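# Four arms rest a wooden block over the well's centre

## Task

Around a square opening (the well) stand four desks, each with one arm fixed to it; beneath the well there is nothing but the floor. The well's centre is the scene-frame origin in x and y, and its edges are parallel to the x and y axes. Approximate arm mounts in metres, with heading in degrees counter-clockwise from +x: arm1 at x=+0.22 y=+0.56 z=+0.72 heading -90; arm2 at x=-0.52 y=+0.50 z=+0.72 heading -90; arm3 at x=-0.22 y=-0.56 z=+0.72 heading +90; arm4 at x=+0.52 y=-0.50 z=+0.72 heading +90. No single wooden stick spans the well. Get the wooden block resting so that its centre is over the well's centre (x = 0, y = 0). The block and sticks are allowed to hang out over the well, and any number of arms may be used. The arrangement must stay put by itself: if a robot is needed to hold it at the end, the task is not done. Finish by opening the grippers and moving the arms away.

## Robot and tools

ROBOTS. Four identical i2rt Big YAM arms: arm1, arm2, arm3, arm4. Each has six revolute joints, a two-finger gripper and a wrist camera. A fixed room camera, cam_high, looks down on the scene. The arms act independently; one being stalled does not pause the others. The hand reaches roughly 1.0 m from the joint1 axis. Because joints move at different speeds, the hand can sweep a wide, curved path between two postures.

FRAME. One shared scene frame, origin on the floor, +z up, well centre at x=0, y=0. Desk tops are near z=0.72. The 'hand' point lies midway between the fingertips; its z axis runs along the fingers and the fingers close along its y axis. Hand poses are computed from the URDF and each arm's true foot pose, which is never printed.

JOINTS (all in radians except the gripper, all absolute targets, never offsets). joint1_rad -2.879..2.879, yaws the arm about its foot, positive counter-clockwise seen from above, 0 = arm extends along the foot's heading. joint2_rad 0..3.141, shoulder; 0 = upper arm level pointing back, increasing lifts it up then forward. joint3_rad 0..3.019, elbow; 0 = folded, increasing opens. joint4_rad -1.692..1.57, hand pitch, positive tilts fingers up. joint5_rad -1.57..1.57, hand sideways swing, positive to the arm's right. joint6_rad -2.094..2.094, hand roll, positive clockwise viewed from behind. gripper_m 0..0.093 metres, fingertip separation; grip force tops out near 50-62 N per pad. Done tolerances: ±0.045, ±0.14, ±0.09, ±0.055, ±0.03, ±0.035 rad, ±0.003 m.

TOOLS.
execute_actions: argument 'actions' is a list holding one action or none. The action is an object keyed by arm name; each value has a 'joints' object mapping joint names (above) to absolute targets. Several arms can be commanded in the same action; their motions begin together and may finish at different moments. Any joint or arm left out keeps pushing toward its previous target. Optional 'cameras': list of names from arm1_cam_wrist..arm4_cam_wrist, cam_high, or 'all'; omitted/null/['all'] gives every image, [] gives none. An unknown key, camera or out-of-range number rejects the whole call and nothing moves. An empty list just reports state and pictures. Result: per-robot state (joint_positions, hand pose), joint_status, on_its_own, and images in the order given by the 'pictures' line.
wait: 'seconds' 0 to 10; commands nothing, returns state and images like an empty call.
zoom_image: 'camera' plus 'region' [x0, y0, x1, y1] in pixels of that camera's latest full image, origin top-left, at most 504x504 px.
read_manual: optional 'section', only 'licences'; returns licence text, moves nothing.
finished_scene: 'scene' integer (1 or 2), the current scene number; irreversible, reports success. Call it only once the block is resting unaided and the arms have let go.

RESULT WORDS. 'off_target': joint stopped short and may still be pushing. 'contact_stop' or 'time_out': joint gives up its target and holds where it stopped; after time_out it may keep a target a limited distance away and move there if freed (listed in on_its_own, where 'held at' is the target, not the position). Sending the reported position relieves the push. 'joint command not followed' with a 'cause:' line: the self/inter-arm collision guard blocked that arm's joint targets (the gripper command still runs); those joints show 'not_followed' and may be retried on later actions. The guard can be late and ignores fingers, gripper housings and wrist cameras. If a result reports a stop, the remaining execute_actions, wait and finished_scene calls in that same reply are skipped. Targets very near the current position may not move a joint. Loaded joints sag.

HEAT. Holding loads or pushing against things warms motors, even while you are deliberating. 'MOTOR HOT' appears from 85 °C; at 100 °C an 'OVER-TEMPERATURE FAULT' makes that arm and gripper go limp and fall, and affected keys read 'limit_stop_at_motor_heat'; resend targets afterwards.

CAMERAS. Wrist cameras: fisheye, 504x504, sitting on top of the hand looking toward the fingertips when joints 1 and 6 are 0 and the hand is level. cam_high: pinhole with radial distortion, 896x504, mounted above around (0.35, -0.01, 2.0). Calibrations are approximate; wrist camera poses derive from reported joint angles and can be off by more.

AVOID. Knocking or placing any object outside the work area (ends the scene). Arms pressing hard against each other (ends the run) or hitting each other. Dropping, slamming or shoving things hard; the arm does not stop on contact and keeps forcing. Loose objects may occasionally get a brief push from outside. Between calls the robots keep obeying the last command. Since no stick spans the well, plan to bridge it by combining sticks (e.g. supported from desk edges) or by another self-supporting arrangement, then set the block so its centre sits over (0, 0), release, and retract.

Each tool is called after ">>>" by a JSON object that holds its "method" and its "body".

## Session

>>> {"method": "execute_actions", "body": {"actions": []}}

Scene clock: 0.00 s.
Motor temperatures (°C, as the motors report them): arm1=[22 24 24 24 26 27] | arm2=[23 24 25 26 25 24] | arm3=[26 24 26 26 25 25] | arm4=[25 24 24 26 23 24]
arm1.joint_positions: joint1_rad=+0.281 joint2_rad=+0.642 joint3_rad=+1.472 joint4_rad=-1.389 joint5_rad=-0.074 joint6_rad=-0.062 gripper_m=+0.094
arm1.joint_status: not commanded
arm1.hand: x=+0.2837 y=+0.3453 z=+1.3448 quat_wxyz=(-0.397, -0.497, -0.719, +0.280) (m; scene frame)
arm2.joint_positions: joint1_rad=-0.384 joint2_rad=+0.568 joint3_rad=+1.325 joint4_rad=-1.311 joint5_rad=-0.193 joint6_rad=+0.210 gripper_m=+0.095
arm2.joint_status: not commanded
arm2.hand: x=-0.5765 y=+0.2835 z=+1.3137 quat_wxyz=(-0.377, -0.747, -0.446, +0.318) (m; scene frame)
arm3.joint_positions: joint1_rad=-0.127 joint2_rad=+0.503 joint3_rad=+1.424 joint4_rad=-1.130 joint5_rad=+0.150 joint6_rad=-0.499 gripper_m=+0.095
arm3.joint_status: not commanded
arm3.hand: x=-0.1793 y=-0.3735 z=+1.3993 quat_wxyz=(-0.584, +0.622, -0.461, -0.244) (m; scene frame)
arm4.joint_positions: joint1_rad=-0.068 joint2_rad=+0.584 joint3_rad=+1.425 joint4_rad=-1.311 joint5_rad=-0.260 joint6_rad=+0.008 gripper_m=+0.094
arm4.joint_status: not commanded
arm4.hand: x=+0.4958 y=-0.2947 z=+1.3229 quat_wxyz=(-0.311, +0.615, -0.576, -0.439) (m; scene frame)
pictures: arm1_cam_wrist, arm2_cam_wrist, arm3_cam_wrist, arm4_cam_wrist, cam_high
Images, in order (width x height): arm1_cam_wrist 504x504, arm2_cam_wrist 504x504, arm3_cam_wrist 504x504, arm4_cam_wrist 504x504, cam_high 896x504.

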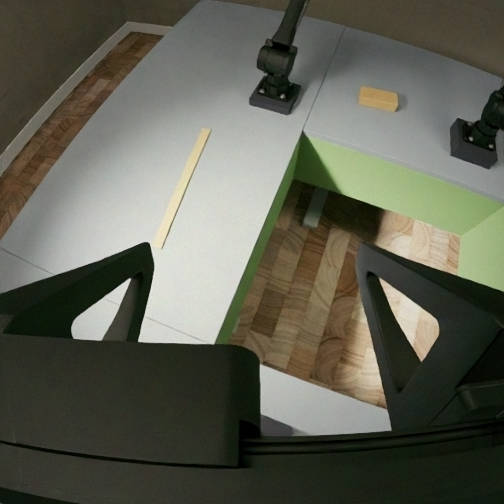

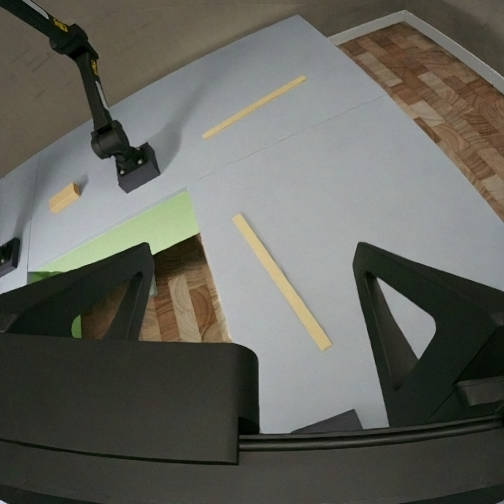

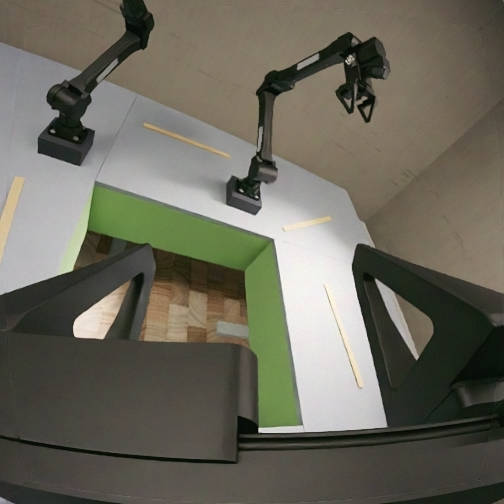

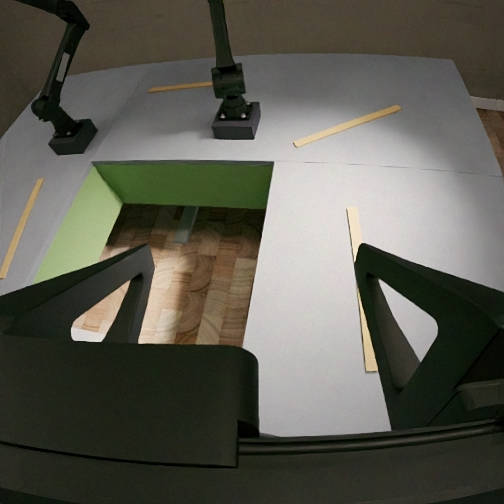

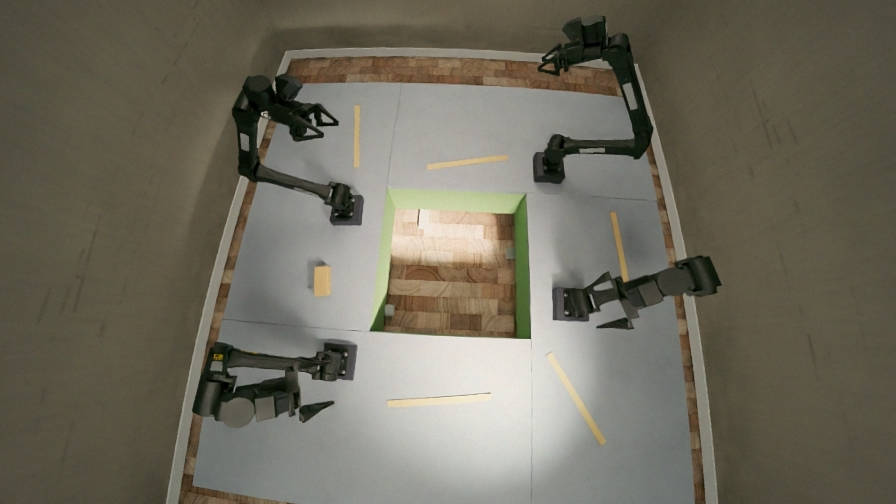

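>>> {"method": "execute_actions", "body": {"actions": [{"arm1":{"joints":{"joint1_rad":1.531,"joint2_rad":1.303,"joint3_rad":0.832,"joint4_rad":-1.1,"joint5_rad":0,"joint6_rad":-0.61}},"arm2":{"joints":{"joint1_rad":-0.129,"joint2_rad":1.311,"joint3_rad":0.84,"joint4_rad":-1.1,"joint5_rad":0,"joint6_rad":-0.347}},"arm3":{"joints":{"joint1_rad":1.557,"joint2_rad":1.407,"joint3_rad":0.932,"joint4_rad":-1.096,"joint5_rad":0,"joint6_rad":-0.19}},"arm4":{"joints":{"joint1_rad":-0.341,"joint2_rad":1.548,"joint3_rad":1.085,"joint4_rad":-1.108,"joint5_rad":0,"joint6_rad":-0.471}}}]}}

Scene clock: 32.13 s.
Motor temperatures (°C, as the motors report them): arm1=[22 25 27 24 26 27] | arm2=[23 24 28 26 25 24] | arm3=[26 25 29 26 25 25] | arm4=[25 25 26 26 23 24]
arm1.joint_positions: joint1_rad=+1.525 joint2_rad=+1.324 joint3_rad=+0.835 joint4_rad=-1.096 joint5_rad=+0.000 joint6_rad=-0.601 gripper_m=+0.094
arm1.joint_status: all done
arm1.hand: x=+0.5445 y=+0.5373 z=+0.8718 quat_wxyz=(+0.005, +0.264, -0.965, -0.002) (m; scene frame)
arm2.joint_positions: joint1_rad=-0.137 joint2_rad=+1.297 joint3_rad=+0.839 joint4_rad=-1.111 joint5_rad=-0.003 joint6_rad=-0.332 gripper_m=+0.095
arm2.joint_status: all done
arm2.hand: x=-0.5672 y=+0.1761 z=+0.8868 quat_wxyz=(-0.004, -0.637, -0.771, +0.001) (m; scene frame)
arm3.joint_positions: joint1_rad=+1.560 joint2_rad=+1.403 joint3_rad=+0.912 joint4_rad=-1.097 joint5_rad=+0.001 joint6_rad=-0.199 gripper_m=+0.095
arm3.joint_status: all done
arm3.hand: x=-0.5758 y=-0.5702 z=+0.8585 quat_wxyz=(-0.002, +0.993, +0.114, +0.013) (m; scene frame)
arm4.joint_positions: joint1_rad=-0.333 joint2_rad=+1.553 joint3_rad=+1.080 joint4_rad=-1.121 joint5_rad=-0.003 joint6_rad=-0.463 gripper_m=+0.094
arm4.joint_status: all done
arm4.hand: x=+0.6642 y=-0.1101 z=+0.8443 quat_wxyz=(+0.005, +0.745, -0.667, -0.003) (m; scene frame)
pictures: arm1_cam_wrist, arm2_cam_wrist, arm3_cam_wrist, arm4_cam_wrist, cam_high
camera_calibration (this result's frames):
arm1_cam_wrist: T_world_to_cam=[[0.512597, -0.858627, 0.00180303, 0.178698], [-0.694307, -0.413261, 0.589196, 0.0894785], [-0.505155, -0.303272, -0.807988, 1.26554], [0, 0, 0, 1]] pos_world=[0.609821, 0.574217, 0.9695]
arm2_cam_wrist: T_world_to_cam=[[-0.981952, -0.189131, -0.000752581, -0.525058], [-0.154697, 0.80087, 0.578512, -0.735648], [-0.108812, 0.568187, -0.815674, 0.685889], [0, 0, 0, 1]] pos_world=[-0.554751, 0.100141, 0.984647]
arm3_cam_wrist: T_world_to_cam=[[-0.220537, 0.975358, -0.00626984, 0.437105], [0.775394, 0.179216, 0.605512, 0.037232], [0.591715, 0.128676, -0.795811, 1.219], [0, 0, 0, 1]] pos_world=[-0.653774, -0.589863, 0.950293]
arm4_cam_wrist: T_world_to_cam=[[0.995428, 0.0935535, -0.0192738, -0.632798], [0.0870593, -0.805593, 0.586039, -0.635875], [0.0392991, -0.585037, -0.810054, 0.718158], [0, 0, 0, 1]] pos_world=[0.657041, -0.0329065, 0.942197]
Images, in order (width x height): arm1_cam_wrist 504x504, arm2_cam_wrist 504x504, arm3_cam_wrist 504x504, arm4_cam_wrist 504x504, cam_high 896x504.

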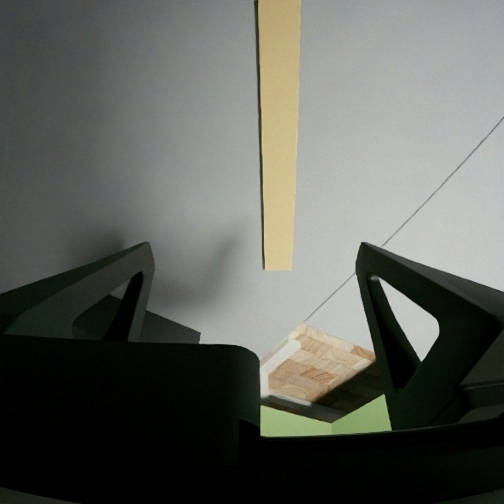

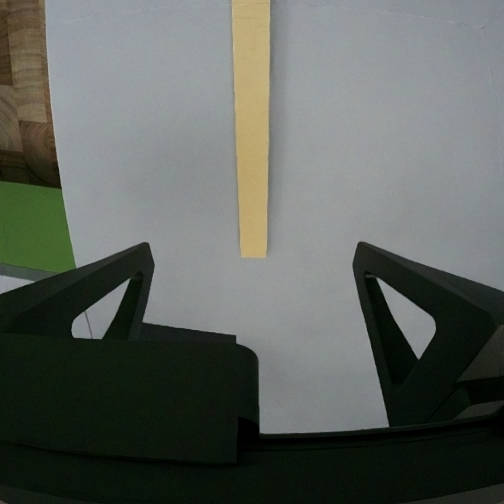

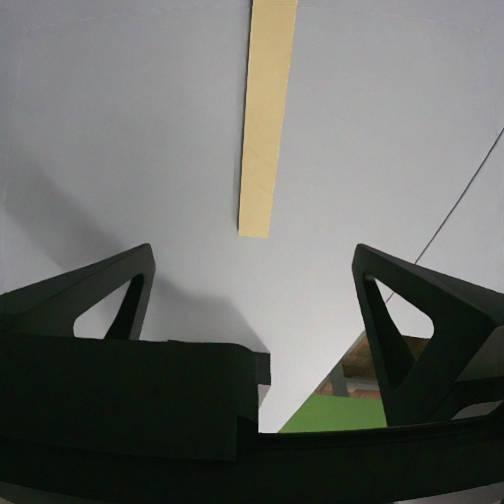

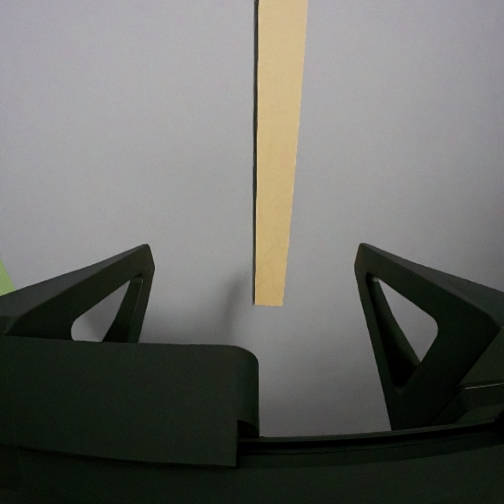

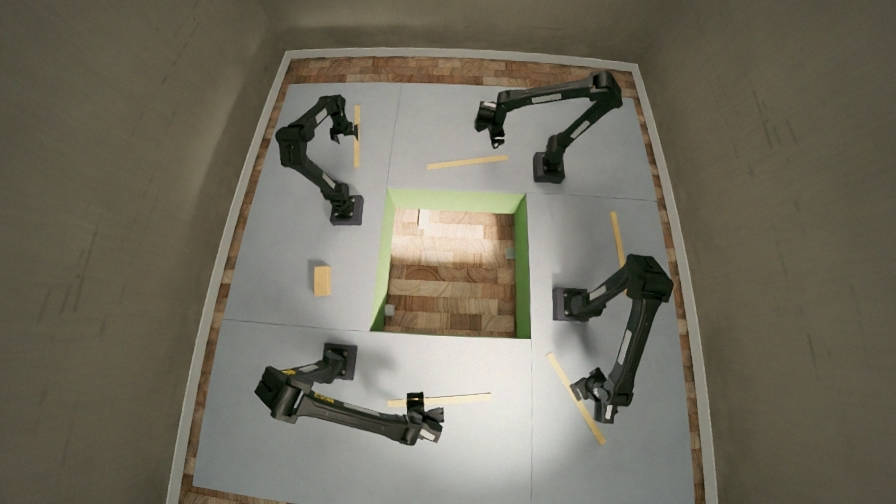

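>>> {"method": "execute_actions", "body": {"actions": [{"arm1":{"joints":{"joint1_rad":1.469,"joint2_rad":1.608,"joint3_rad":0.712,"joint4_rad":-0.675,"joint6_rad":-0.70}},"arm2":{"joints":{"joint2_rad":1.592,"joint3_rad":0.667,"joint4_rad":-0.646}},"arm3":{"joints":{"joint2_rad":1.701,"joint3_rad":0.895,"joint4_rad":-0.764,"joint6_rad":-0.115}},"arm4":{"joints":{"joint1_rad":-0.404,"joint2_rad":1.668,"joint3_rad":0.907,"joint4_rad":-0.809,"joint6_rad":-0.53}}}], "cameras": ["arm1_cam_wrist","arm2_cam_wrist","arm3_cam_wrist","arm4_cam_wrist"]}}

Scene clock: 45.90 s.
Motor temperatures (°C, as the motors report them): arm1=[22 25 27 24 26 27] | arm2=[23 25 28 26 25 24] | arm3=[26 25 30 26 25 25] | arm4=[25 25 26 26 23 24]
arm1.joint_positions: joint1_rad=+1.477 joint2_rad=+1.607 joint3_rad=+0.717 joint4_rad=-0.686 joint5_rad=+0.000 joint6_rad=-0.690 gripper_m=+0.094
arm1.joint_status: all done
arm1.hand: x=+0.5574 y=+0.5200 z=+0.7467 quat_wxyz=(+0.000, +0.283, -0.959, -0.001) (m; scene frame)
arm2.joint_positions: joint1_rad=-0.137 joint2_rad=+1.597 joint3_rad=+0.667 joint4_rad=-0.663 joint5_rad=-0.003 joint6_rad=-0.333 gripper_m=+0.095
arm2.joint_status: all done
arm2.hand: x=-0.5660 y=+0.1807 z=+0.7435 quat_wxyz=(+0.002, -0.637, -0.771, -0.010) (m; scene frame)
arm3.joint_positions: joint1_rad=+1.560 joint2_rad=+1.720 joint3_rad=+0.886 joint4_rad=-0.775 joint5_rad=+0.001 joint6_rad=-0.124 gripper_m=+0.095
arm3.joint_status: all done
arm3.hand: x=-0.6088 y=-0.5706 z=+0.7350 quat_wxyz=(-0.002, +0.997, +0.077, +0.024) (m; scene frame)
arm4.joint_positions: joint1_rad=-0.401 joint2_rad=+1.677 joint3_rad=+0.903 joint4_rad=-0.824 joint5_rad=-0.001 joint6_rad=-0.522 gripper_m=+0.094
arm4.joint_status: all done
arm4.hand: x=+0.6819 y=-0.1387 z=+0.7400 quat_wxyz=(+0.007, +0.742, -0.670, -0.002) (m; scene frame)
pictures: arm1_cam_wrist, arm2_cam_wrist, arm3_cam_wrist, arm4_cam_wrist
camera_calibration (this result's frames):
arm1_cam_wrist: T_world_to_cam=[[0.547149, -0.837004, 0.00726797, 0.122857], [-0.682713, -0.441232, 0.582423, 0.178146], [-0.484284, -0.323634, -0.812853, 1.16833], [0, 0, 0, 1]] pos_world=[0.620206, 0.559548, 0.845033]
arm2_cam_wrist: T_world_to_cam=[[-0.981849, -0.189475, -0.00851168, -0.51725], [-0.157054, 0.787046, 0.596567, -0.668593], [-0.106335, 0.587075, -0.802518, 0.554699], [0, 0, 0, 1]] pos_world=[-0.553882, 0.102558, 0.839613]
arm3_cam_wrist: T_world_to_cam=[[-0.146491, 0.989188, -0.00688244, 0.482858], [0.773575, 0.118891, 0.622452, 0.0897037], [0.616541, 0.0858598, -0.782627, 1.1213], [0, 0, 0, 1]] pos_world=[-0.689986, -0.584577, 0.825049]
arm4_cam_wrist: T_world_to_cam=[[0.996182, 0.0847891, -0.0207688, -0.650365], [0.080698, -0.803717, 0.589514, -0.597329], [0.0332921, -0.588939, -0.807491, 0.617796], [0, 0, 0, 1]] pos_world=[0.675518, -0.0610952, 0.837491]
Images, in order (width x height): arm1_cam_wrist 504x504, arm2_cam_wrist 504x504, arm3_cam_wrist 504x504, arm4_cam_wrist 504x504.

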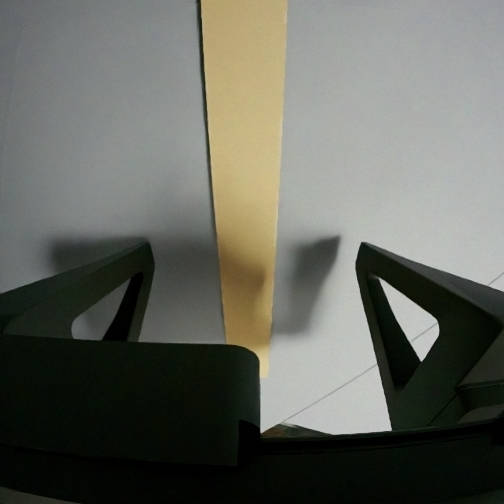

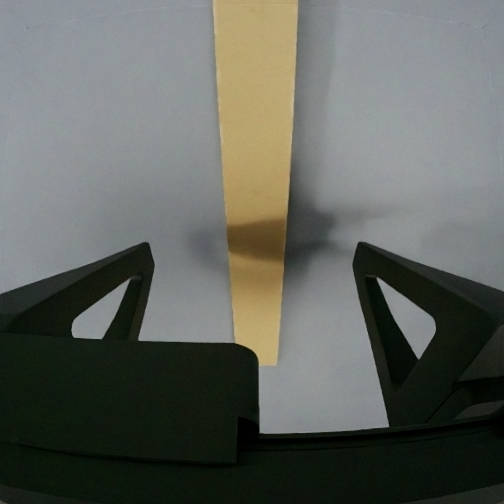

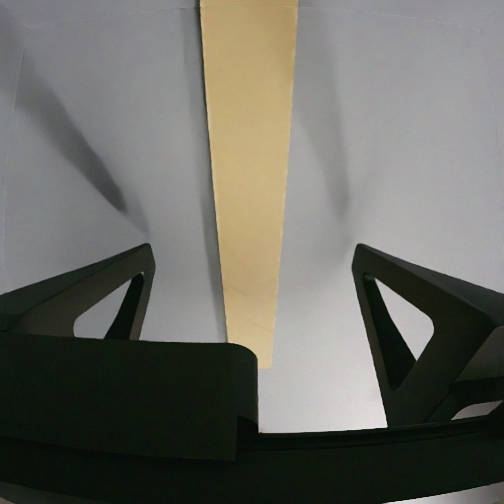

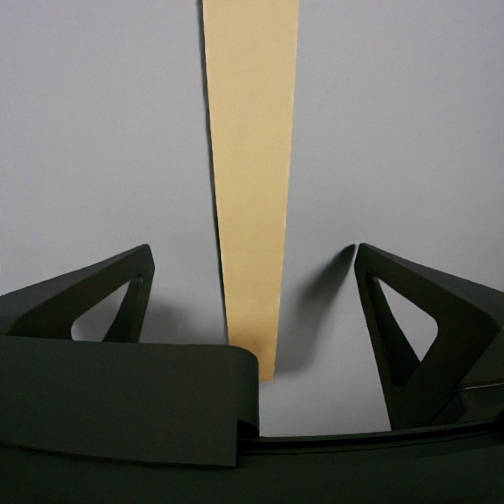

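>>> {"method": "execute_actions", "body": {"actions": [{"arm1":{"joints":{"joint2_rad":1.648,"joint4_rad":-0.628,"gripper_m":0.045}},"arm2":{"joints":{"joint2_rad":1.645,"joint4_rad":-0.575,"gripper_m":0.045}},"arm3":{"joints":{"joint2_rad":1.715,"joint4_rad":-0.715,"gripper_m":0.045}},"arm4":{"joints":{"joint2_rad":1.685,"joint4_rad":-0.77,"gripper_m":0.045}}}], "cameras": []}}

>>> {"method": "execute_actions", "body": {"actions": [{"arm1":{"joints":{"gripper_m":0.0}},"arm2":{"joints":{"gripper_m":0.0}},"arm3":{"joints":{"gripper_m":0.0}},"arm4":{"joints":{"gripper_m":0.0}}}], "cameras": ["arm1_cam_wrist","arm2_cam_wrist","arm3_cam_wrist","arm4_cam_wrist"]}}

Scene clock: 49.73 s.
Motor temperatures (°C, as the motors report them): arm1=[22 25 27 24 26 27] | arm2=[23 25 27 26 25 24] | arm3=[26 25 29 26 25 25] | arm4=[25 25 26 26 23 24]
arm1.joint_positions: joint1_rad=+1.477 joint2_rad=+1.622 joint3_rad=+0.717 joint4_rad=-0.639 joint5_rad=+0.000 joint6_rad=-0.691 gripper_m=+0.045
arm1.joint_status: all done
arm1.hand: x=+0.5663 y=+0.5190 z=+0.7419 quat_wxyz=(-0.015, +0.284, -0.959, +0.005) (m; scene frame)
arm2.joint_positions: joint1_rad=-0.137 joint2_rad=+1.630 joint3_rad=+0.667 joint4_rad=-0.593 joint5_rad=-0.003 joint6_rad=-0.333 gripper_m=+0.045
arm2.joint_status: all done
arm2.hand: x=-0.5676 y=+0.1696 z=+0.7332 quat_wxyz=(-0.007, -0.637, -0.771, +0.006) (m; scene frame)
arm3.joint_positions: joint1_rad=+1.560 joint2_rad=+1.720 joint3_rad=+0.886 joint4_rad=-0.727 joint5_rad=+0.001 joint6_rad=-0.124 gripper_m=+0.045
arm3.joint_status: all done
arm3.hand: x=-0.6207 y=-0.5710 z=+0.7347 quat_wxyz=(-0.003, +0.997, +0.076, -0.001) (m; scene frame)
arm4.joint_positions: joint1_rad=-0.401 joint2_rad=+1.677 joint3_rad=+0.903 joint4_rad=-0.786 joint5_rad=-0.001 joint6_rad=-0.523 gripper_m=+0.045
arm4.joint_status: all done
arm4.hand: x=+0.6857 y=-0.1302 z=+0.7400 quat_wxyz=(-0.011, +0.742, -0.670, -0.008) (m; scene frame)
pictures: none
No camera images: the call's "cameras" was empty. Leave "cameras" out to get every camera's image.

Scene clock: 50.33 s.
Motor temperatures (°C, as the motors report them): arm1=[22 25 26 24 26 27] | arm2=[23 25 27 26 25 24] | arm3=[26 25 29 26 25 25] | arm4=[25 25 26 26 23 24]
arm1.joint_positions: joint1_rad=+1.477 joint2_rad=+1.622 joint3_rad=+0.717 joint4_rad=-0.639 joint5_rad=+0.000 joint6_rad=-0.691 gripper_m=+0.000
arm1.joint_status: all done
arm1.hand: x=+0.5663 y=+0.5190 z=+0.7419 quat_wxyz=(-0.015, +0.284, -0.959, +0.005) (m; scene frame)
arm2.joint_positions: joint1_rad=-0.137 joint2_rad=+1.630 joint3_rad=+0.667 joint4_rad=-0.593 joint5_rad=-0.003 joint6_rad=-0.333 gripper_m=+0.001
arm2.joint_status: all done
arm2.hand: x=-0.5676 y=+0.1696 z=+0.7332 quat_wxyz=(-0.007, -0.637, -0.771, +0.006) (m; scene frame)
arm3.joint_positions: joint1_rad=+1.560 joint2_rad=+1.720 joint3_rad=+0.886 joint4_rad=-0.727 joint5_rad=+0.001 joint6_rad=-0.123 gripper_m=+0.001
arm3.joint_status: all done
arm3.hand: x=-0.6207 y=-0.5710 z=+0.7347 quat_wxyz=(-0.003, +0.997, +0.076, -0.001) (m; scene frame)
arm4.joint_positions: joint1_rad=-0.401 joint2_rad=+1.677 joint3_rad=+0.903 joint4_rad=-0.786 joint5_rad=-0.001 joint6_rad=-0.523 gripper_m=+0.000
arm4.joint_status: all done
arm4.hand: x=+0.6857 y=-0.1302 z=+0.7400 quat_wxyz=(-0.011, +0.742, -0.670, -0.008) (m; scene frame)
pictures: arm1_cam_wrist, arm2_cam_wrist, arm3_cam_wrist, arm4_cam_wrist
camera_calibration (this result's frames):
arm1_cam_wrist: T_world_to_cam=[[0.547204, -0.836554, 0.0272991, 0.102087], [-0.700191, -0.43965, 0.56253, 0.210358], [-0.458585, -0.326933, -0.826326, 1.16553], [0, 0, 0, 1]] pos_world=[0.625921, 0.558935, 0.841985]
arm2_cam_wrist: T_world_to_cam=[[-0.981813, -0.18982, 0.00351363, -0.529732], [-0.154205, 0.808123, 0.56847, -0.635284], [-0.110746, 0.55759, -0.822696, 0.570079], [0, 0, 0, 1]] pos_world=[-0.554927, 0.0949639, 0.832004]
arm3_cam_wrist: T_world_to_cam=[[-0.146152, 0.989261, -0.00117591, 0.477515], [0.802862, 0.119308, 0.584104, 0.145722], [0.577972, 0.0844241, -0.811678, 1.12503], [0, 0, 0, 1]] pos_world=[-0.697443, -0.584752, 0.82861]
arm4_cam_wrist: T_world_to_cam=[[0.996323, 0.0856457, -0.00227069, -0.668581], [0.0720919, -0.823741, 0.562364, -0.567401], [0.0462936, -0.56046, -0.826887, 0.631898], [0, 0, 0, 1]] pos_world=[0.677775, -0.0559775, 0.840076]
Images, in order (width x height): arm1_cam_wrist 504x504, arm2_cam_wrist 504x504, arm3_cam_wrist 504x504, arm4_cam_wrist 504x504.

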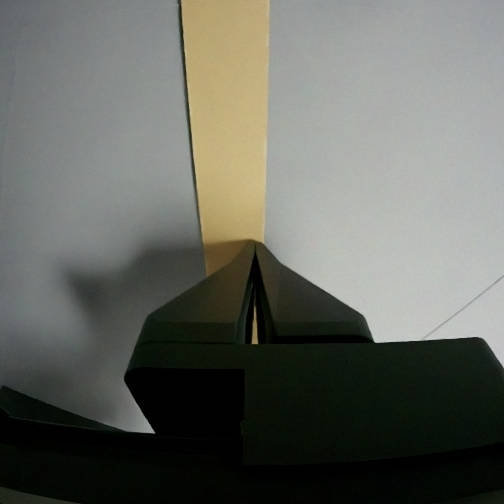

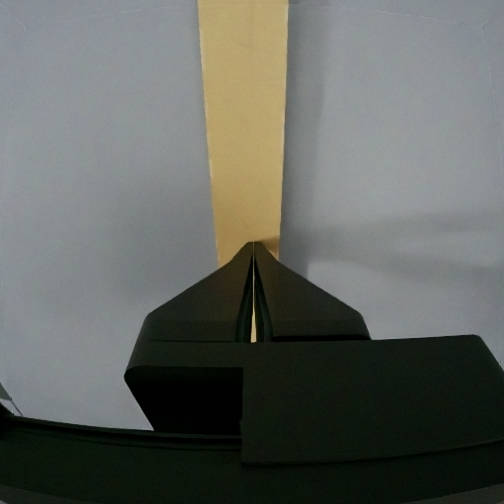

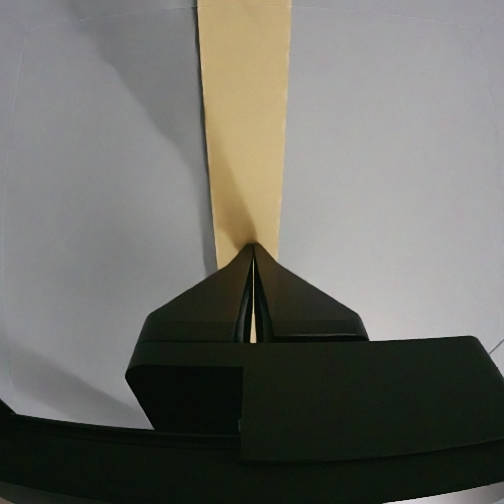

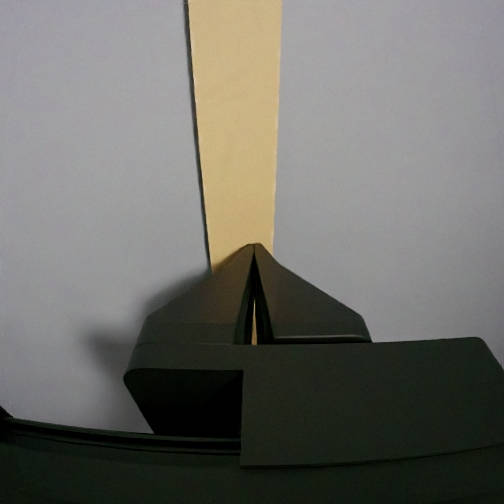

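>>> {"method": "execute_actions", "body": {"actions": [{"arm1":{"joints":{"gripper_m":0.075}},"arm2":{"joints":{"gripper_m":0.075}},"arm3":{"joints":{"gripper_m":0.075}},"arm4":{"joints":{"gripper_m":0.075}}}], "cameras": []}}

>>> {"method": "execute_actions", "body": {"actions": [{"arm1":{"joints":{"joint2_rad":1.685}},"arm2":{"joints":{"joint2_rad":1.68}},"arm3":{"joints":{"joint2_rad":1.765}},"arm4":{"joints":{"joint2_rad":1.725}}}], "cameras": []}}

>>> {"method": "execute_actions", "body": {"actions": [{"arm1":{"joints":{"gripper_m":0.0}},"arm2":{"joints":{"gripper_m":0.0}},"arm3":{"joints":{"gripper_m":0.0}},"arm4":{"joints":{"gripper_m":0.0}}}], "cameras": ["arm1_cam_wrist","arm2_cam_wrist","arm3_cam_wrist","arm4_cam_wrist"]}}

Scene clock: 53.93 s.
Motor temperatures (°C, as the motors report them): arm1=[22 25 26 24 26 27] | arm2=[23 25 27 26 25 24] | arm3=[26 25 29 26 25 25] | arm4=[25 25 26 26 23 24]
arm1.joint_positions: joint1_rad=+1.477 joint2_rad=+1.622 joint3_rad=+0.717 joint4_rad=-0.639 joint5_rad=+0.000 joint6_rad=-0.691 gripper_m=+0.075
arm1.joint_status: all done
arm1.hand: x=+0.5663 y=+0.5190 z=+0.7419 quat_wxyz=(-0.015, +0.284, -0.959, +0.005) (m; scene frame)
arm2.joint_positions: joint1_rad=-0.137 joint2_rad=+1.630 joint3_rad=+0.667 joint4_rad=-0.593 joint5_rad=-0.003 joint6_rad=-0.333 gripper_m=+0.075
arm2.joint_status: all done
arm2.hand: x=-0.5676 y=+0.1696 z=+0.7332 quat_wxyz=(-0.007, -0.637, -0.771, +0.006) (m; scene frame)
arm3.joint_positions: joint1_rad=+1.560 joint2_rad=+1.720 joint3_rad=+0.886 joint4_rad=-0.727 joint5_rad=+0.001 joint6_rad=-0.123 gripper_m=+0.075
arm3.joint_status: all done
arm3.hand: x=-0.6207 y=-0.5710 z=+0.7347 quat_wxyz=(-0.003, +0.997, +0.076, -0.001) (m; scene frame)
arm4.joint_positions: joint1_rad=-0.401 joint2_rad=+1.677 joint3_rad=+0.903 joint4_rad=-0.786 joint5_rad=-0.001 joint6_rad=-0.523 gripper_m=+0.075
arm4.joint_status: all done
arm4.hand: x=+0.6857 y=-0.1302 z=+0.7400 quat_wxyz=(-0.011, +0.742, -0.670, -0.008) (m; scene frame)
pictures: none
No camera images: the call's "cameras" was empty. Leave "cameras" out to get every camera's image.

Scene clock: 54.63 s.
Motor temperatures (°C, as the motors report them): arm1=[22 25 26 24 26 27] | arm2=[23 25 27 26 25 24] | arm3=[26 25 29 26 25 25] | arm4=[25 25 26 26 23 24]
arm1.joint_positions: joint1_rad=+1.477 joint2_rad=+1.659 joint3_rad=+0.717 joint4_rad=-0.636 joint5_rad=+0.001 joint6_rad=-0.693 gripper_m=+0.075
arm1.joint_status: all done
arm1.hand: x=+0.5607 y=+0.5196 z=+0.7298 quat_wxyz=(+0.001, +0.285, -0.959, -0.001) (m; scene frame)
arm2.joint_positions: joint1_rad=-0.137 joint2_rad=+1.657 joint3_rad=+0.667 joint4_rad=-0.591 joint5_rad=-0.003 joint6_rad=-0.334 gripper_m=+0.075
arm2.joint_status: all done
arm2.hand: x=-0.5669 y=+0.1740 z=+0.7249 quat_wxyz=(-0.001, -0.637, -0.771, -0.004) (m; scene frame)
arm3.joint_positions: joint1_rad=+1.561 joint2_rad=+1.741 joint3_rad=+0.887 joint4_rad=-0.724 joint5_rad=+0.001 joint6_rad=-0.122 gripper_m=+0.075
arm3.joint_status: all done
arm3.hand: x=-0.6188 y=-0.5711 z=+0.7274 quat_wxyz=(-0.003, +0.997, +0.076, +0.007) (m; scene frame)
arm4.joint_positions: joint1_rad=-0.401 joint2_rad=+1.696 joint3_rad=+0.903 joint4_rad=-0.782 joint5_rad=+0.000 joint6_rad=-0.525 gripper_m=+0.075
arm4.joint_status: all done
arm4.hand: x=+0.6853 y=-0.1314 z=+0.7331 quat_wxyz=(-0.004, +0.743, -0.669, -0.006) (m; scene frame)
pictures: none
No camera images: the call's "cameras" was empty. Leave "cameras" out to get every camera's image.

Scene clock: 55.30 s.
Motor temperatures (°C, as the motors report them): arm1=[22 25 26 24 26 27] | arm2=[23 25 27 26 25 24] | arm3=[26 25 29 26 25 25] | arm4=[25 25 26 26 23 24]
arm1.joint_positions: joint1_rad=+1.477 joint2_rad=+1.659 joint3_rad=+0.717 joint4_rad=-0.635 joint5_rad=+0.000 joint6_rad=-0.693 gripper_m=+0.027
arm1.joint_status: gripper_m off_target (ended at +0.027, target +0.000)
arm1.hand: x=+0.5608 y=+0.5197 z=+0.7298 quat_wxyz=(+0.001, +0.285, -0.959, -0.001) (m; scene frame)
arm2.joint_positions: joint1_rad=-0.137 joint2_rad=+1.657 joint3_rad=+0.667 joint4_rad=-0.588 joint5_rad=-0.003 joint6_rad=-0.335 gripper_m=+0.028
arm2.joint_status: gripper_m off_target (ended at +0.028, target +0.000)
arm2.hand: x=-0.5671 y=+0.1733 z=+0.7249 quat_wxyz=(-0.002, -0.636, -0.771, -0.003) (m; scene frame)
arm3.joint_positions: joint1_rad=+1.560 joint2_rad=+1.741 joint3_rad=+0.887 joint4_rad=-0.721 joint5_rad=+0.003 joint6_rad=-0.121 gripper_m=+0.028
arm3.joint_status: gripper_m off_target (ended at +0.028, target +0.000)
arm3.hand: x=-0.6193 y=-0.5706 z=+0.7271 quat_wxyz=(-0.003, +0.997, +0.075, +0.007) (m; scene frame)
arm4.joint_positions: joint1_rad=-0.401 joint2_rad=+1.698 joint3_rad=+0.903 joint4_rad=-0.778 joint5_rad=+0.003 joint6_rad=-0.526 gripper_m=+0.027
arm4.joint_status: gripper_m off_target (ended at +0.027, target +0.000)
arm4.hand: x=+0.6860 y=-0.1311 z=+0.7323 quat_wxyz=(-0.005, +0.743, -0.669, -0.004) (m; scene frame)
pictures: arm1_cam_wrist, arm2_cam_wrist, arm3_cam_wrist, arm4_cam_wrist
camera_calibration (this result's frames):
arm1_cam_wrist: T_world_to_cam=[[0.549714, -0.83533, 0.0062902, 0.11923], [-0.680481, -0.443418, 0.583374, 0.189341], [-0.484521, -0.324969, -0.812179, 1.15644], [0, 0, 0, 1]] pos_world=[0.623619, 0.55936, 0.828027]
arm2_cam_wrist: T_world_to_cam=[[-0.981436, -0.191763, -0.0031461, -0.523139], [-0.157327, 0.795594, 0.585045, -0.645093], [-0.109687, 0.574679, -0.810995, 0.550419], [0, 0, 0, 1]] pos_world=[-0.554544, 0.0965989, 0.82215]
arm3_cam_wrist: T_world_to_cam=[[-0.14382, 0.989604, -0.000904829, 0.47876], [0.794858, 0.116062, 0.595593, 0.13378], [0.589505, 0.0849386, -0.803286, 1.11932], [0, 0, 0, 1]] pos_world=[-0.697326, -0.584383, 0.819889]
arm4_cam_wrist: T_world_to_cam=[[0.996049, 0.0886655, -0.00500017, -0.666171], [0.0755235, -0.816104, 0.572949, -0.572962], [0.0467202, -0.571063, -0.819576, 0.617973], [0, 0, 0, 1]] pos_world=[0.677939, -0.0556293, 0.831423]
Images, in order (width x height): arm1_cam_wrist 504x504, arm2_cam_wrist 504x504, arm3_cam_wrist 504x504, arm4_cam_wrist 504x504.

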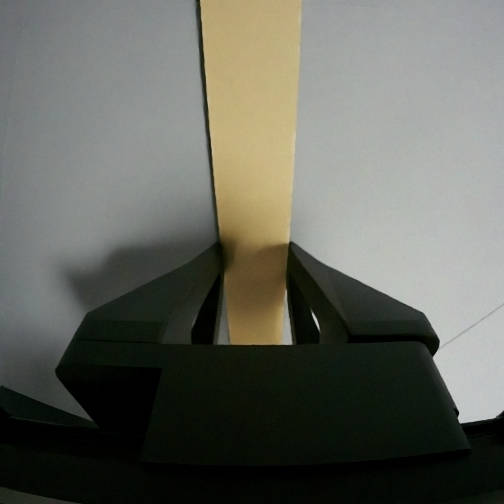

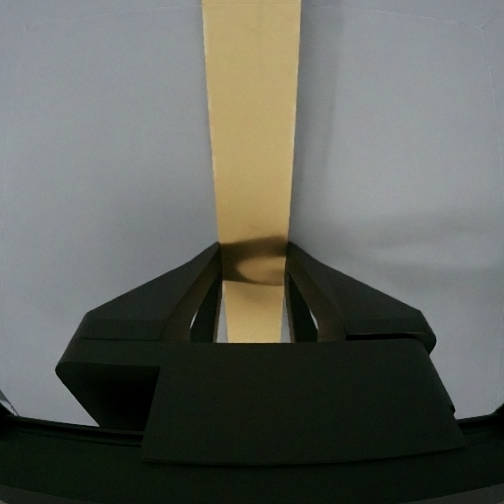

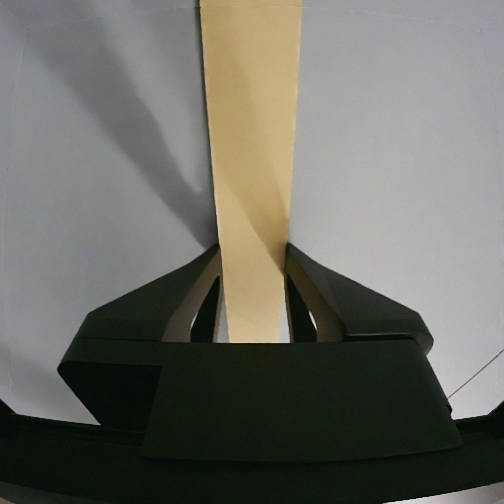

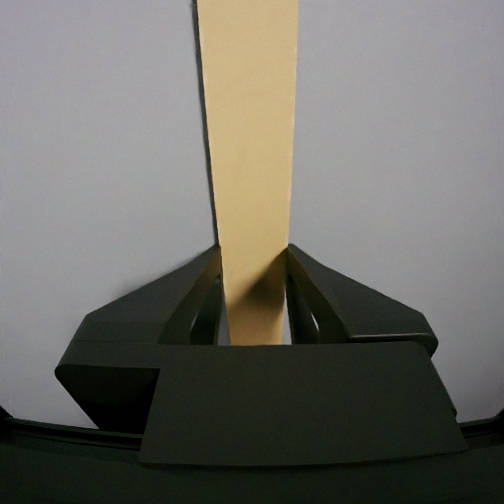

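>>> {"method": "execute_actions", "body": {"actions": [{"arm1":{"joints":{"joint2_rad":1.2,"joint4_rad":-0.95}},"arm3":{"joints":{"joint2_rad":1.2,"joint3_rad":0.75,"joint4_rad":-0.95,"joint6_rad":-0.75}},"arm2":{"joints":{"joint2_rad":1.56}},"arm4":{"joints":{"joint2_rad":1.62}}}], "cameras": ["cam_high"]}}

>>> {"method": "execute_actions", "body": {"actions": [{"arm1":{"joints":{"joint1_rad":-0.806,"joint3_rad":0.6,"joint4_rad":-0.78,"joint5_rad":-0.183,"joint6_rad":-0.811}},"arm3":{"joints":{"joint1_rad":-0.928,"joint2_rad":1.165,"joint3_rad":0.6,"joint4_rad":-0.84,"joint5_rad":-0.193,"joint6_rad":-0.873}}}], "cameras": ["cam_high"]}}

Scene clock: 73.23 s.
Motor temperatures (°C, as the motors report them): arm1=[22 25 26 24 26 27] | arm2=[23 25 27 26 25 24] | arm3=[26 25 29 26 25 25] | arm4=[25 25 26 26 23 24]
arm1.joint_positions: joint1_rad=+1.477 joint2_rad=+1.198 joint3_rad=+0.717 joint4_rad=-0.943 joint5_rad=+0.000 joint6_rad=-0.693 gripper_m=+0.027
arm1.joint_status: all done
arm1.hand: x=+0.5362 y=+0.5223 z=+0.8709 quat_wxyz=(-0.070, +0.284, -0.956, +0.029) (m; scene frame)
arm2.joint_positions: joint1_rad=-0.137 joint2_rad=+1.554 joint3_rad=+0.667 joint4_rad=-0.588 joint5_rad=-0.002 joint6_rad=-0.335 gripper_m=+0.028
arm2.joint_status: all done
arm2.hand: x=-0.5698 y=+0.1554 z=+0.7575 quat_wxyz=(-0.028, -0.636, -0.770, +0.041) (m; scene frame)
arm3.joint_positions: joint1_rad=+1.560 joint2_rad=+1.200 joint3_rad=+0.732 joint4_rad=-0.944 joint5_rad=+0.003 joint6_rad=-0.741 gripper_m=+0.028
arm3.joint_status: all done
arm3.hand: x=-0.5452 y=-0.5691 z=+0.8624 quat_wxyz=(-0.030, +0.924, +0.375, -0.069) (m; scene frame)
arm4.joint_positions: joint1_rad=-0.401 joint2_rad=+1.625 joint3_rad=+0.903 joint4_rad=-0.778 joint5_rad=+0.003 joint6_rad=-0.526 gripper_m=+0.027
arm4.joint_status: all done
arm4.hand: x=+0.6901 y=-0.1224 z=+0.7606 quat_wxyz=(-0.040, +0.743, -0.668, -0.016) (m; scene frame)
pictures: cam_high
Images, in order (width x height): cam_high 896x504.

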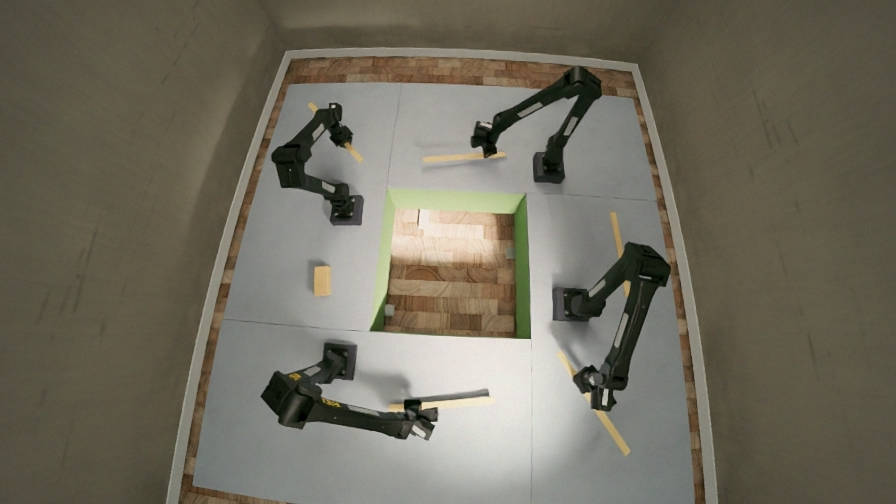

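Scene clock: 75.47 s.
Motor temperatures (°C, as the motors report them): arm1=[22 25 26 24 26 27] | arm2=[23 25 27 26 25 24] | arm3=[26 25 29 26 25 25] | arm4=[25 25 26 26 23 24]
arm1.joint_positions: joint1_rad=-0.798 joint2_rad=+1.198 joint3_rad=+0.601 joint4_rad=-0.788 joint5_rad=-0.181 joint6_rad=-0.802 gripper_m=+0.027
arm1.joint_status: all done
arm1.hand: x=+0.0123 y=+0.3276 z=+0.8343 quat_wxyz=(-0.089, -0.702, -0.701, +0.093) (m; scene frame)
arm2.joint_positions: joint1_rad=-0.137 joint2_rad=+1.554 joint3_rad=+0.667 joint4_rad=-0.588 joint5_rad=-0.002 joint6_rad=-0.335 gripper_m=+0.028
arm2.joint_status: not commanded
arm2.hand: x=-0.5698 y=+0.1554 z=+0.7575 quat_wxyz=(-0.028, -0.636, -0.770, +0.041) (m; scene frame)
arm3.joint_positions: joint1_rad=-0.926 joint2_rad=+1.181 joint3_rad=+0.586 joint4_rad=-0.849 joint5_rad=-0.190 joint6_rad=-0.864 gripper_m=+0.028
arm3.joint_status: all done
arm3.hand: x=-0.0150 y=-0.3536 z=+0.8263 quat_wxyz=(-0.076, +0.699, -0.705, -0.088) (m; scene frame)
arm4.joint_positions: joint1_rad=-0.401 joint2_rad=+1.625 joint3_rad=+0.903 joint4_rad=-0.778 joint5_rad=+0.003 joint6_rad=-0.526 gripper_m=+0.027
arm4.joint_status: not commanded
arm4.hand: x=+0.6901 y=-0.1224 z=+0.7606 quat_wxyz=(-0.040, +0.743, -0.668, -0.016) (m; scene frame)
pictures: cam_high
Images, in order (width x height): cam_high 896x504.

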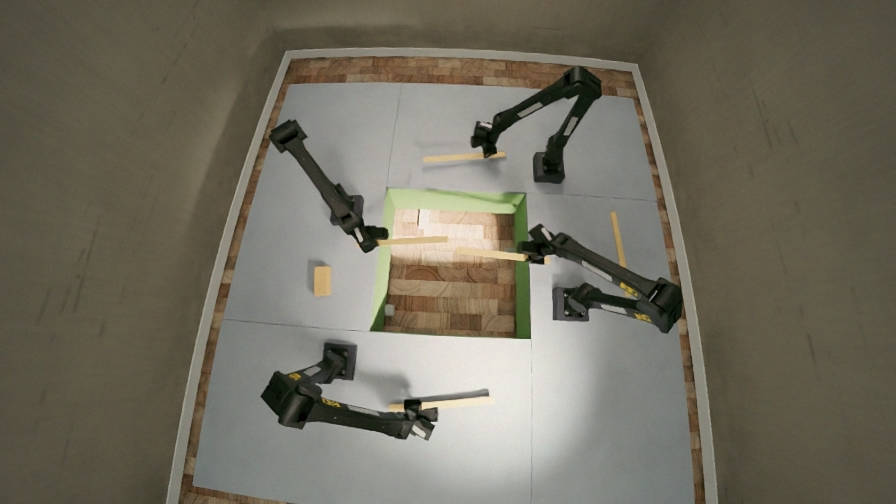

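>>> {"method": "execute_actions", "body": {"actions": [{"arm1":{"joints":{"joint1_rad":-0.692,"joint2_rad":1.363,"joint3_rad":0.505,"joint4_rad":-0.515,"joint5_rad":-0.162,"joint6_rad":-0.695}},"arm3":{"joints":{"joint1_rad":-0.808,"joint2_rad":1.31,"joint3_rad":0.5,"joint4_rad":-0.55,"joint5_rad":-0.171,"joint6_rad":-0.746}},"arm2":{"joints":{"joint3_rad":1.258,"joint4_rad":-0.93,"joint5_rad":-0.23,"joint6_rad":-1.155}},"arm4":{"joints":{"joint3_rad":1.32,"joint4_rad":-1.03,"joint5_rad":-0.23,"joint6_rad":-1.15}}}], "cameras": []}}

>>> {"method": "execute_actions", "body": {"actions": [{"arm2":{"joints":{"joint1_rad":0.428,"joint2_rad":1.79}},"arm4":{"joints":{"joint1_rad":0.445,"joint2_rad":1.74}}}]}}

Scene clock: 88.50 s.
Motor temperatures (°C, as the motors report them): arm1=[22 25 27 24 26 27] | arm2=[23 25 27 26 25 24] | arm3=[26 25 30 26 25 25] | arm4=[25 25 26 26 23 24]
arm1.joint_positions: joint1_rad=-0.697 joint2_rad=+1.366 joint3_rad=+0.504 joint4_rad=-0.530 joint5_rad=-0.164 joint6_rad=-0.704 gripper_m=+0.027
arm1.joint_status: all done
arm1.hand: x=+0.0382 y=+0.3138 z=+0.7653 quat_wxyz=(-0.089, -0.702, -0.702, +0.080) (m; scene frame)
arm2.joint_positions: joint1_rad=-0.137 joint2_rad=+1.555 joint3_rad=+1.214 joint4_rad=-0.914 joint5_rad=-0.227 joint6_rad=-1.141 gripper_m=+0.028
arm2.joint_status: all done
arm2.hand: x=-0.5570 y=-0.0183 z=+0.9422 quat_wxyz=(-0.135, -0.260, -0.946, +0.141) (m; scene frame)
arm3.joint_positions: joint1_rad=-0.807 joint2_rad=+1.325 joint3_rad=+0.483 joint4_rad=-0.566 joint5_rad=-0.172 joint6_rad=-0.755 gripper_m=+0.028
arm3.joint_status: all done
arm3.hand: x=-0.0370 y=-0.3315 z=+0.7638 quat_wxyz=(-0.083, +0.703, -0.701, -0.086) (m; scene frame)
arm4.joint_positions: joint1_rad=-0.401 joint2_rad=+1.624 joint3_rad=+1.276 joint4_rad=-1.018 joint5_rad=-0.225 joint6_rad=-1.142 gripper_m=+0.027
arm4.joint_status: all done
arm4.hand: x=+0.6973 y=-0.0140 z=+0.8935 quat_wxyz=(-0.109, +0.904, -0.396, -0.116) (m; scene frame)
pictures: none
No camera images: the call's "cameras" was empty. Leave "cameras" out to get every camera's image.

Scene clock: 89.97 s.
Motor temperatures (°C, as the motors report them): arm1=[22 25 27 24 26 27] | arm2=[23 25 27 26 25 24] | arm3=[26 25 30 26 25 25] | arm4=[25 25 27 26 23 24]
arm1.joint_positions: joint1_rad=-0.697 joint2_rad=+1.366 joint3_rad=+0.504 joint4_rad=-0.530 joint5_rad=-0.164 joint6_rad=-0.704 gripper_m=+0.027
arm1.joint_status: not commanded
arm1.hand: x=+0.0382 y=+0.3138 z=+0.7653 quat_wxyz=(-0.089, -0.702, -0.702, +0.080) (m; scene frame)
arm2.joint_positions: joint1_rad=+0.439 joint2_rad=+1.798 joint3_rad=+1.223 joint4_rad=-0.917 joint5_rad=-0.228 joint6_rad=-1.143 gripper_m=+0.028
arm2.joint_status: all done
arm2.hand: x=-0.2706 y=+0.0507 z=+0.8251 quat_wxyz=(-0.121, +0.007, -0.993, -0.010) (m; scene frame)
arm3.joint_positions: joint1_rad=-0.807 joint2_rad=+1.325 joint3_rad=+0.483 joint4_rad=-0.566 joint5_rad=-0.172 joint6_rad=-0.755 gripper_m=+0.028
arm3.joint_status: not commanded
arm3.hand: x=-0.0370 y=-0.3315 z=+0.7638 quat_wxyz=(-0.083, +0.703, -0.701, -0.086) (m; scene frame)
arm4.joint_positions: joint1_rad=+0.448 joint2_rad=+1.760 joint3_rad=+1.277 joint4_rad=-1.020 joint5_rad=-0.229 joint6_rad=-1.143 gripper_m=+0.027
arm4.joint_status: all done
arm4.hand: x=+0.2716 y=-0.0493 z=+0.8264 quat_wxyz=(+0.008, +0.993, +0.005, -0.118) (m; scene frame)
pictures: arm1_cam_wrist, arm2_cam_wrist, arm3_cam_wrist, arm4_cam_wrist, cam_high
camera_calibration (this result's frames):
arm1_cam_wrist: T_world_to_cam=[[-0.999992, -0.00251596, -0.00304717, 0.0393714], [-0.00347049, 0.927924, 0.372753, -0.573263], [0.00188971, 0.37276, -0.927926, 0.716226], [0, 0, 0, 1]] pos_world=[0.0360281, 0.265063, 0.87841]
arm2_cam_wrist: T_world_to_cam=[[0.0166293, -0.999761, -0.0142072, 0.0648012], [-0.928087, -0.0207205, 0.371786, -0.550714], [-0.371992, 0.00700296, -0.92821, 0.789185], [0, 0, 0, 1]] pos_world=[-0.218618, 0.047848, 0.938198]
arm3_cam_wrist: T_world_to_cam=[[0.999926, -0.000571334, -0.0121708, 0.0486571], [0.00402923, -0.927195, 0.374559, -0.584915], [-0.0114987, -0.37458, -0.927123, 0.705187], [0, 0, 0, 1]] pos_world=[-0.038188, -0.278153, 0.873473]
arm4_cam_wrist: T_world_to_cam=[[0.00238719, 0.999665, -0.0257739, 0.0717932], [0.926062, 0.00751624, 0.377296, -0.557515], [0.377364, -0.0247689, -0.925734, 0.786011], [0, 0, 0, 1]] pos_world=[0.21951, -0.0481101, 0.939836]
Images, in order (width x height): arm1_cam_wrist 504x504, arm2_cam_wrist 504x504, arm3_cam_wrist 504x504, arm4_cam_wrist 504x504, cam_high 896x504.

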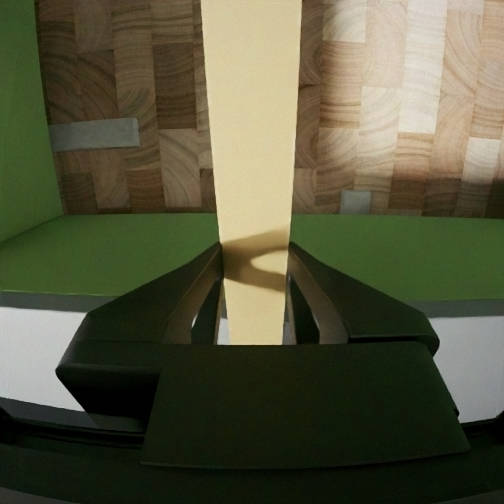

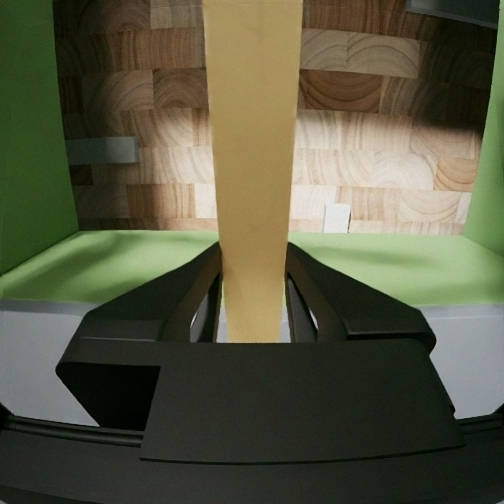

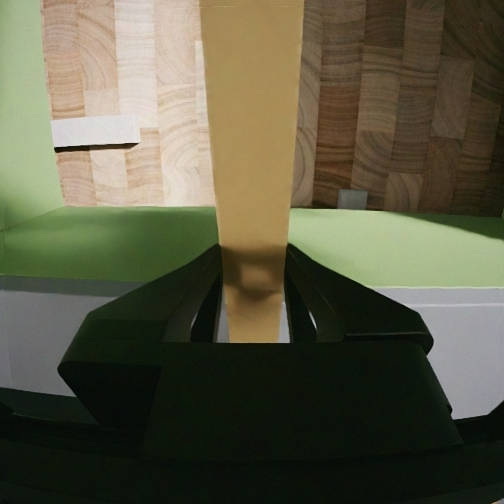

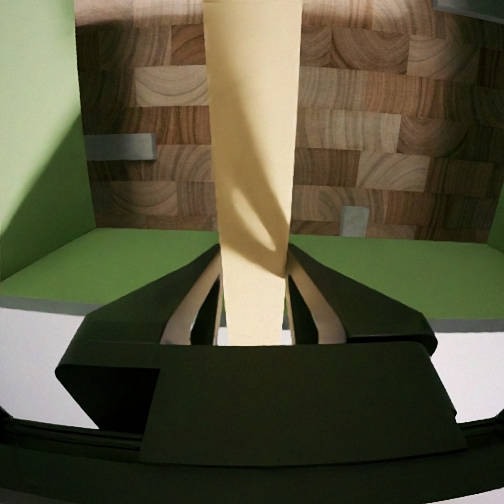

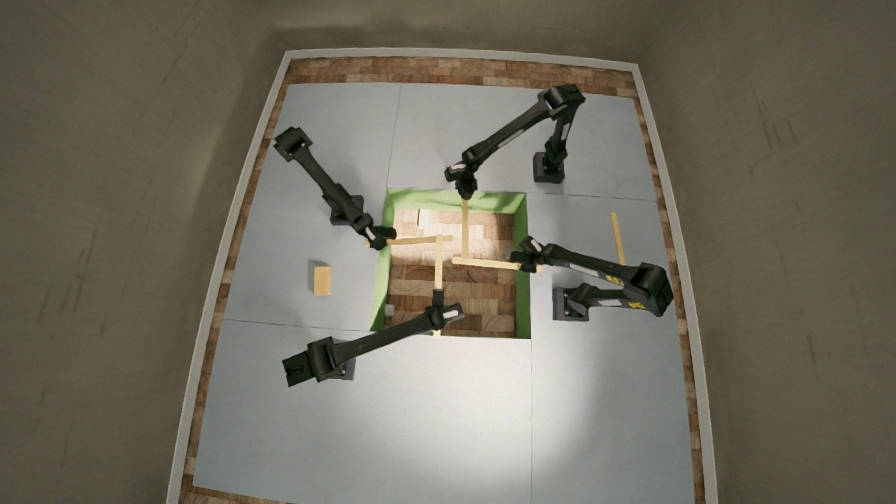

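>>> {"method": "zoom_image", "body": {"camera": "cam_high", "region": [350,170,570,350]}}

Region (350, 170, 570, 350) of cam_high's 896x504 image, scaled by 2.291, with more detail than that image has; it fills the top 412 rows of this view, and the rest is white.

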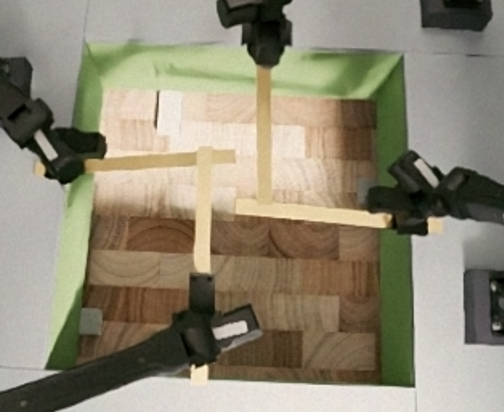

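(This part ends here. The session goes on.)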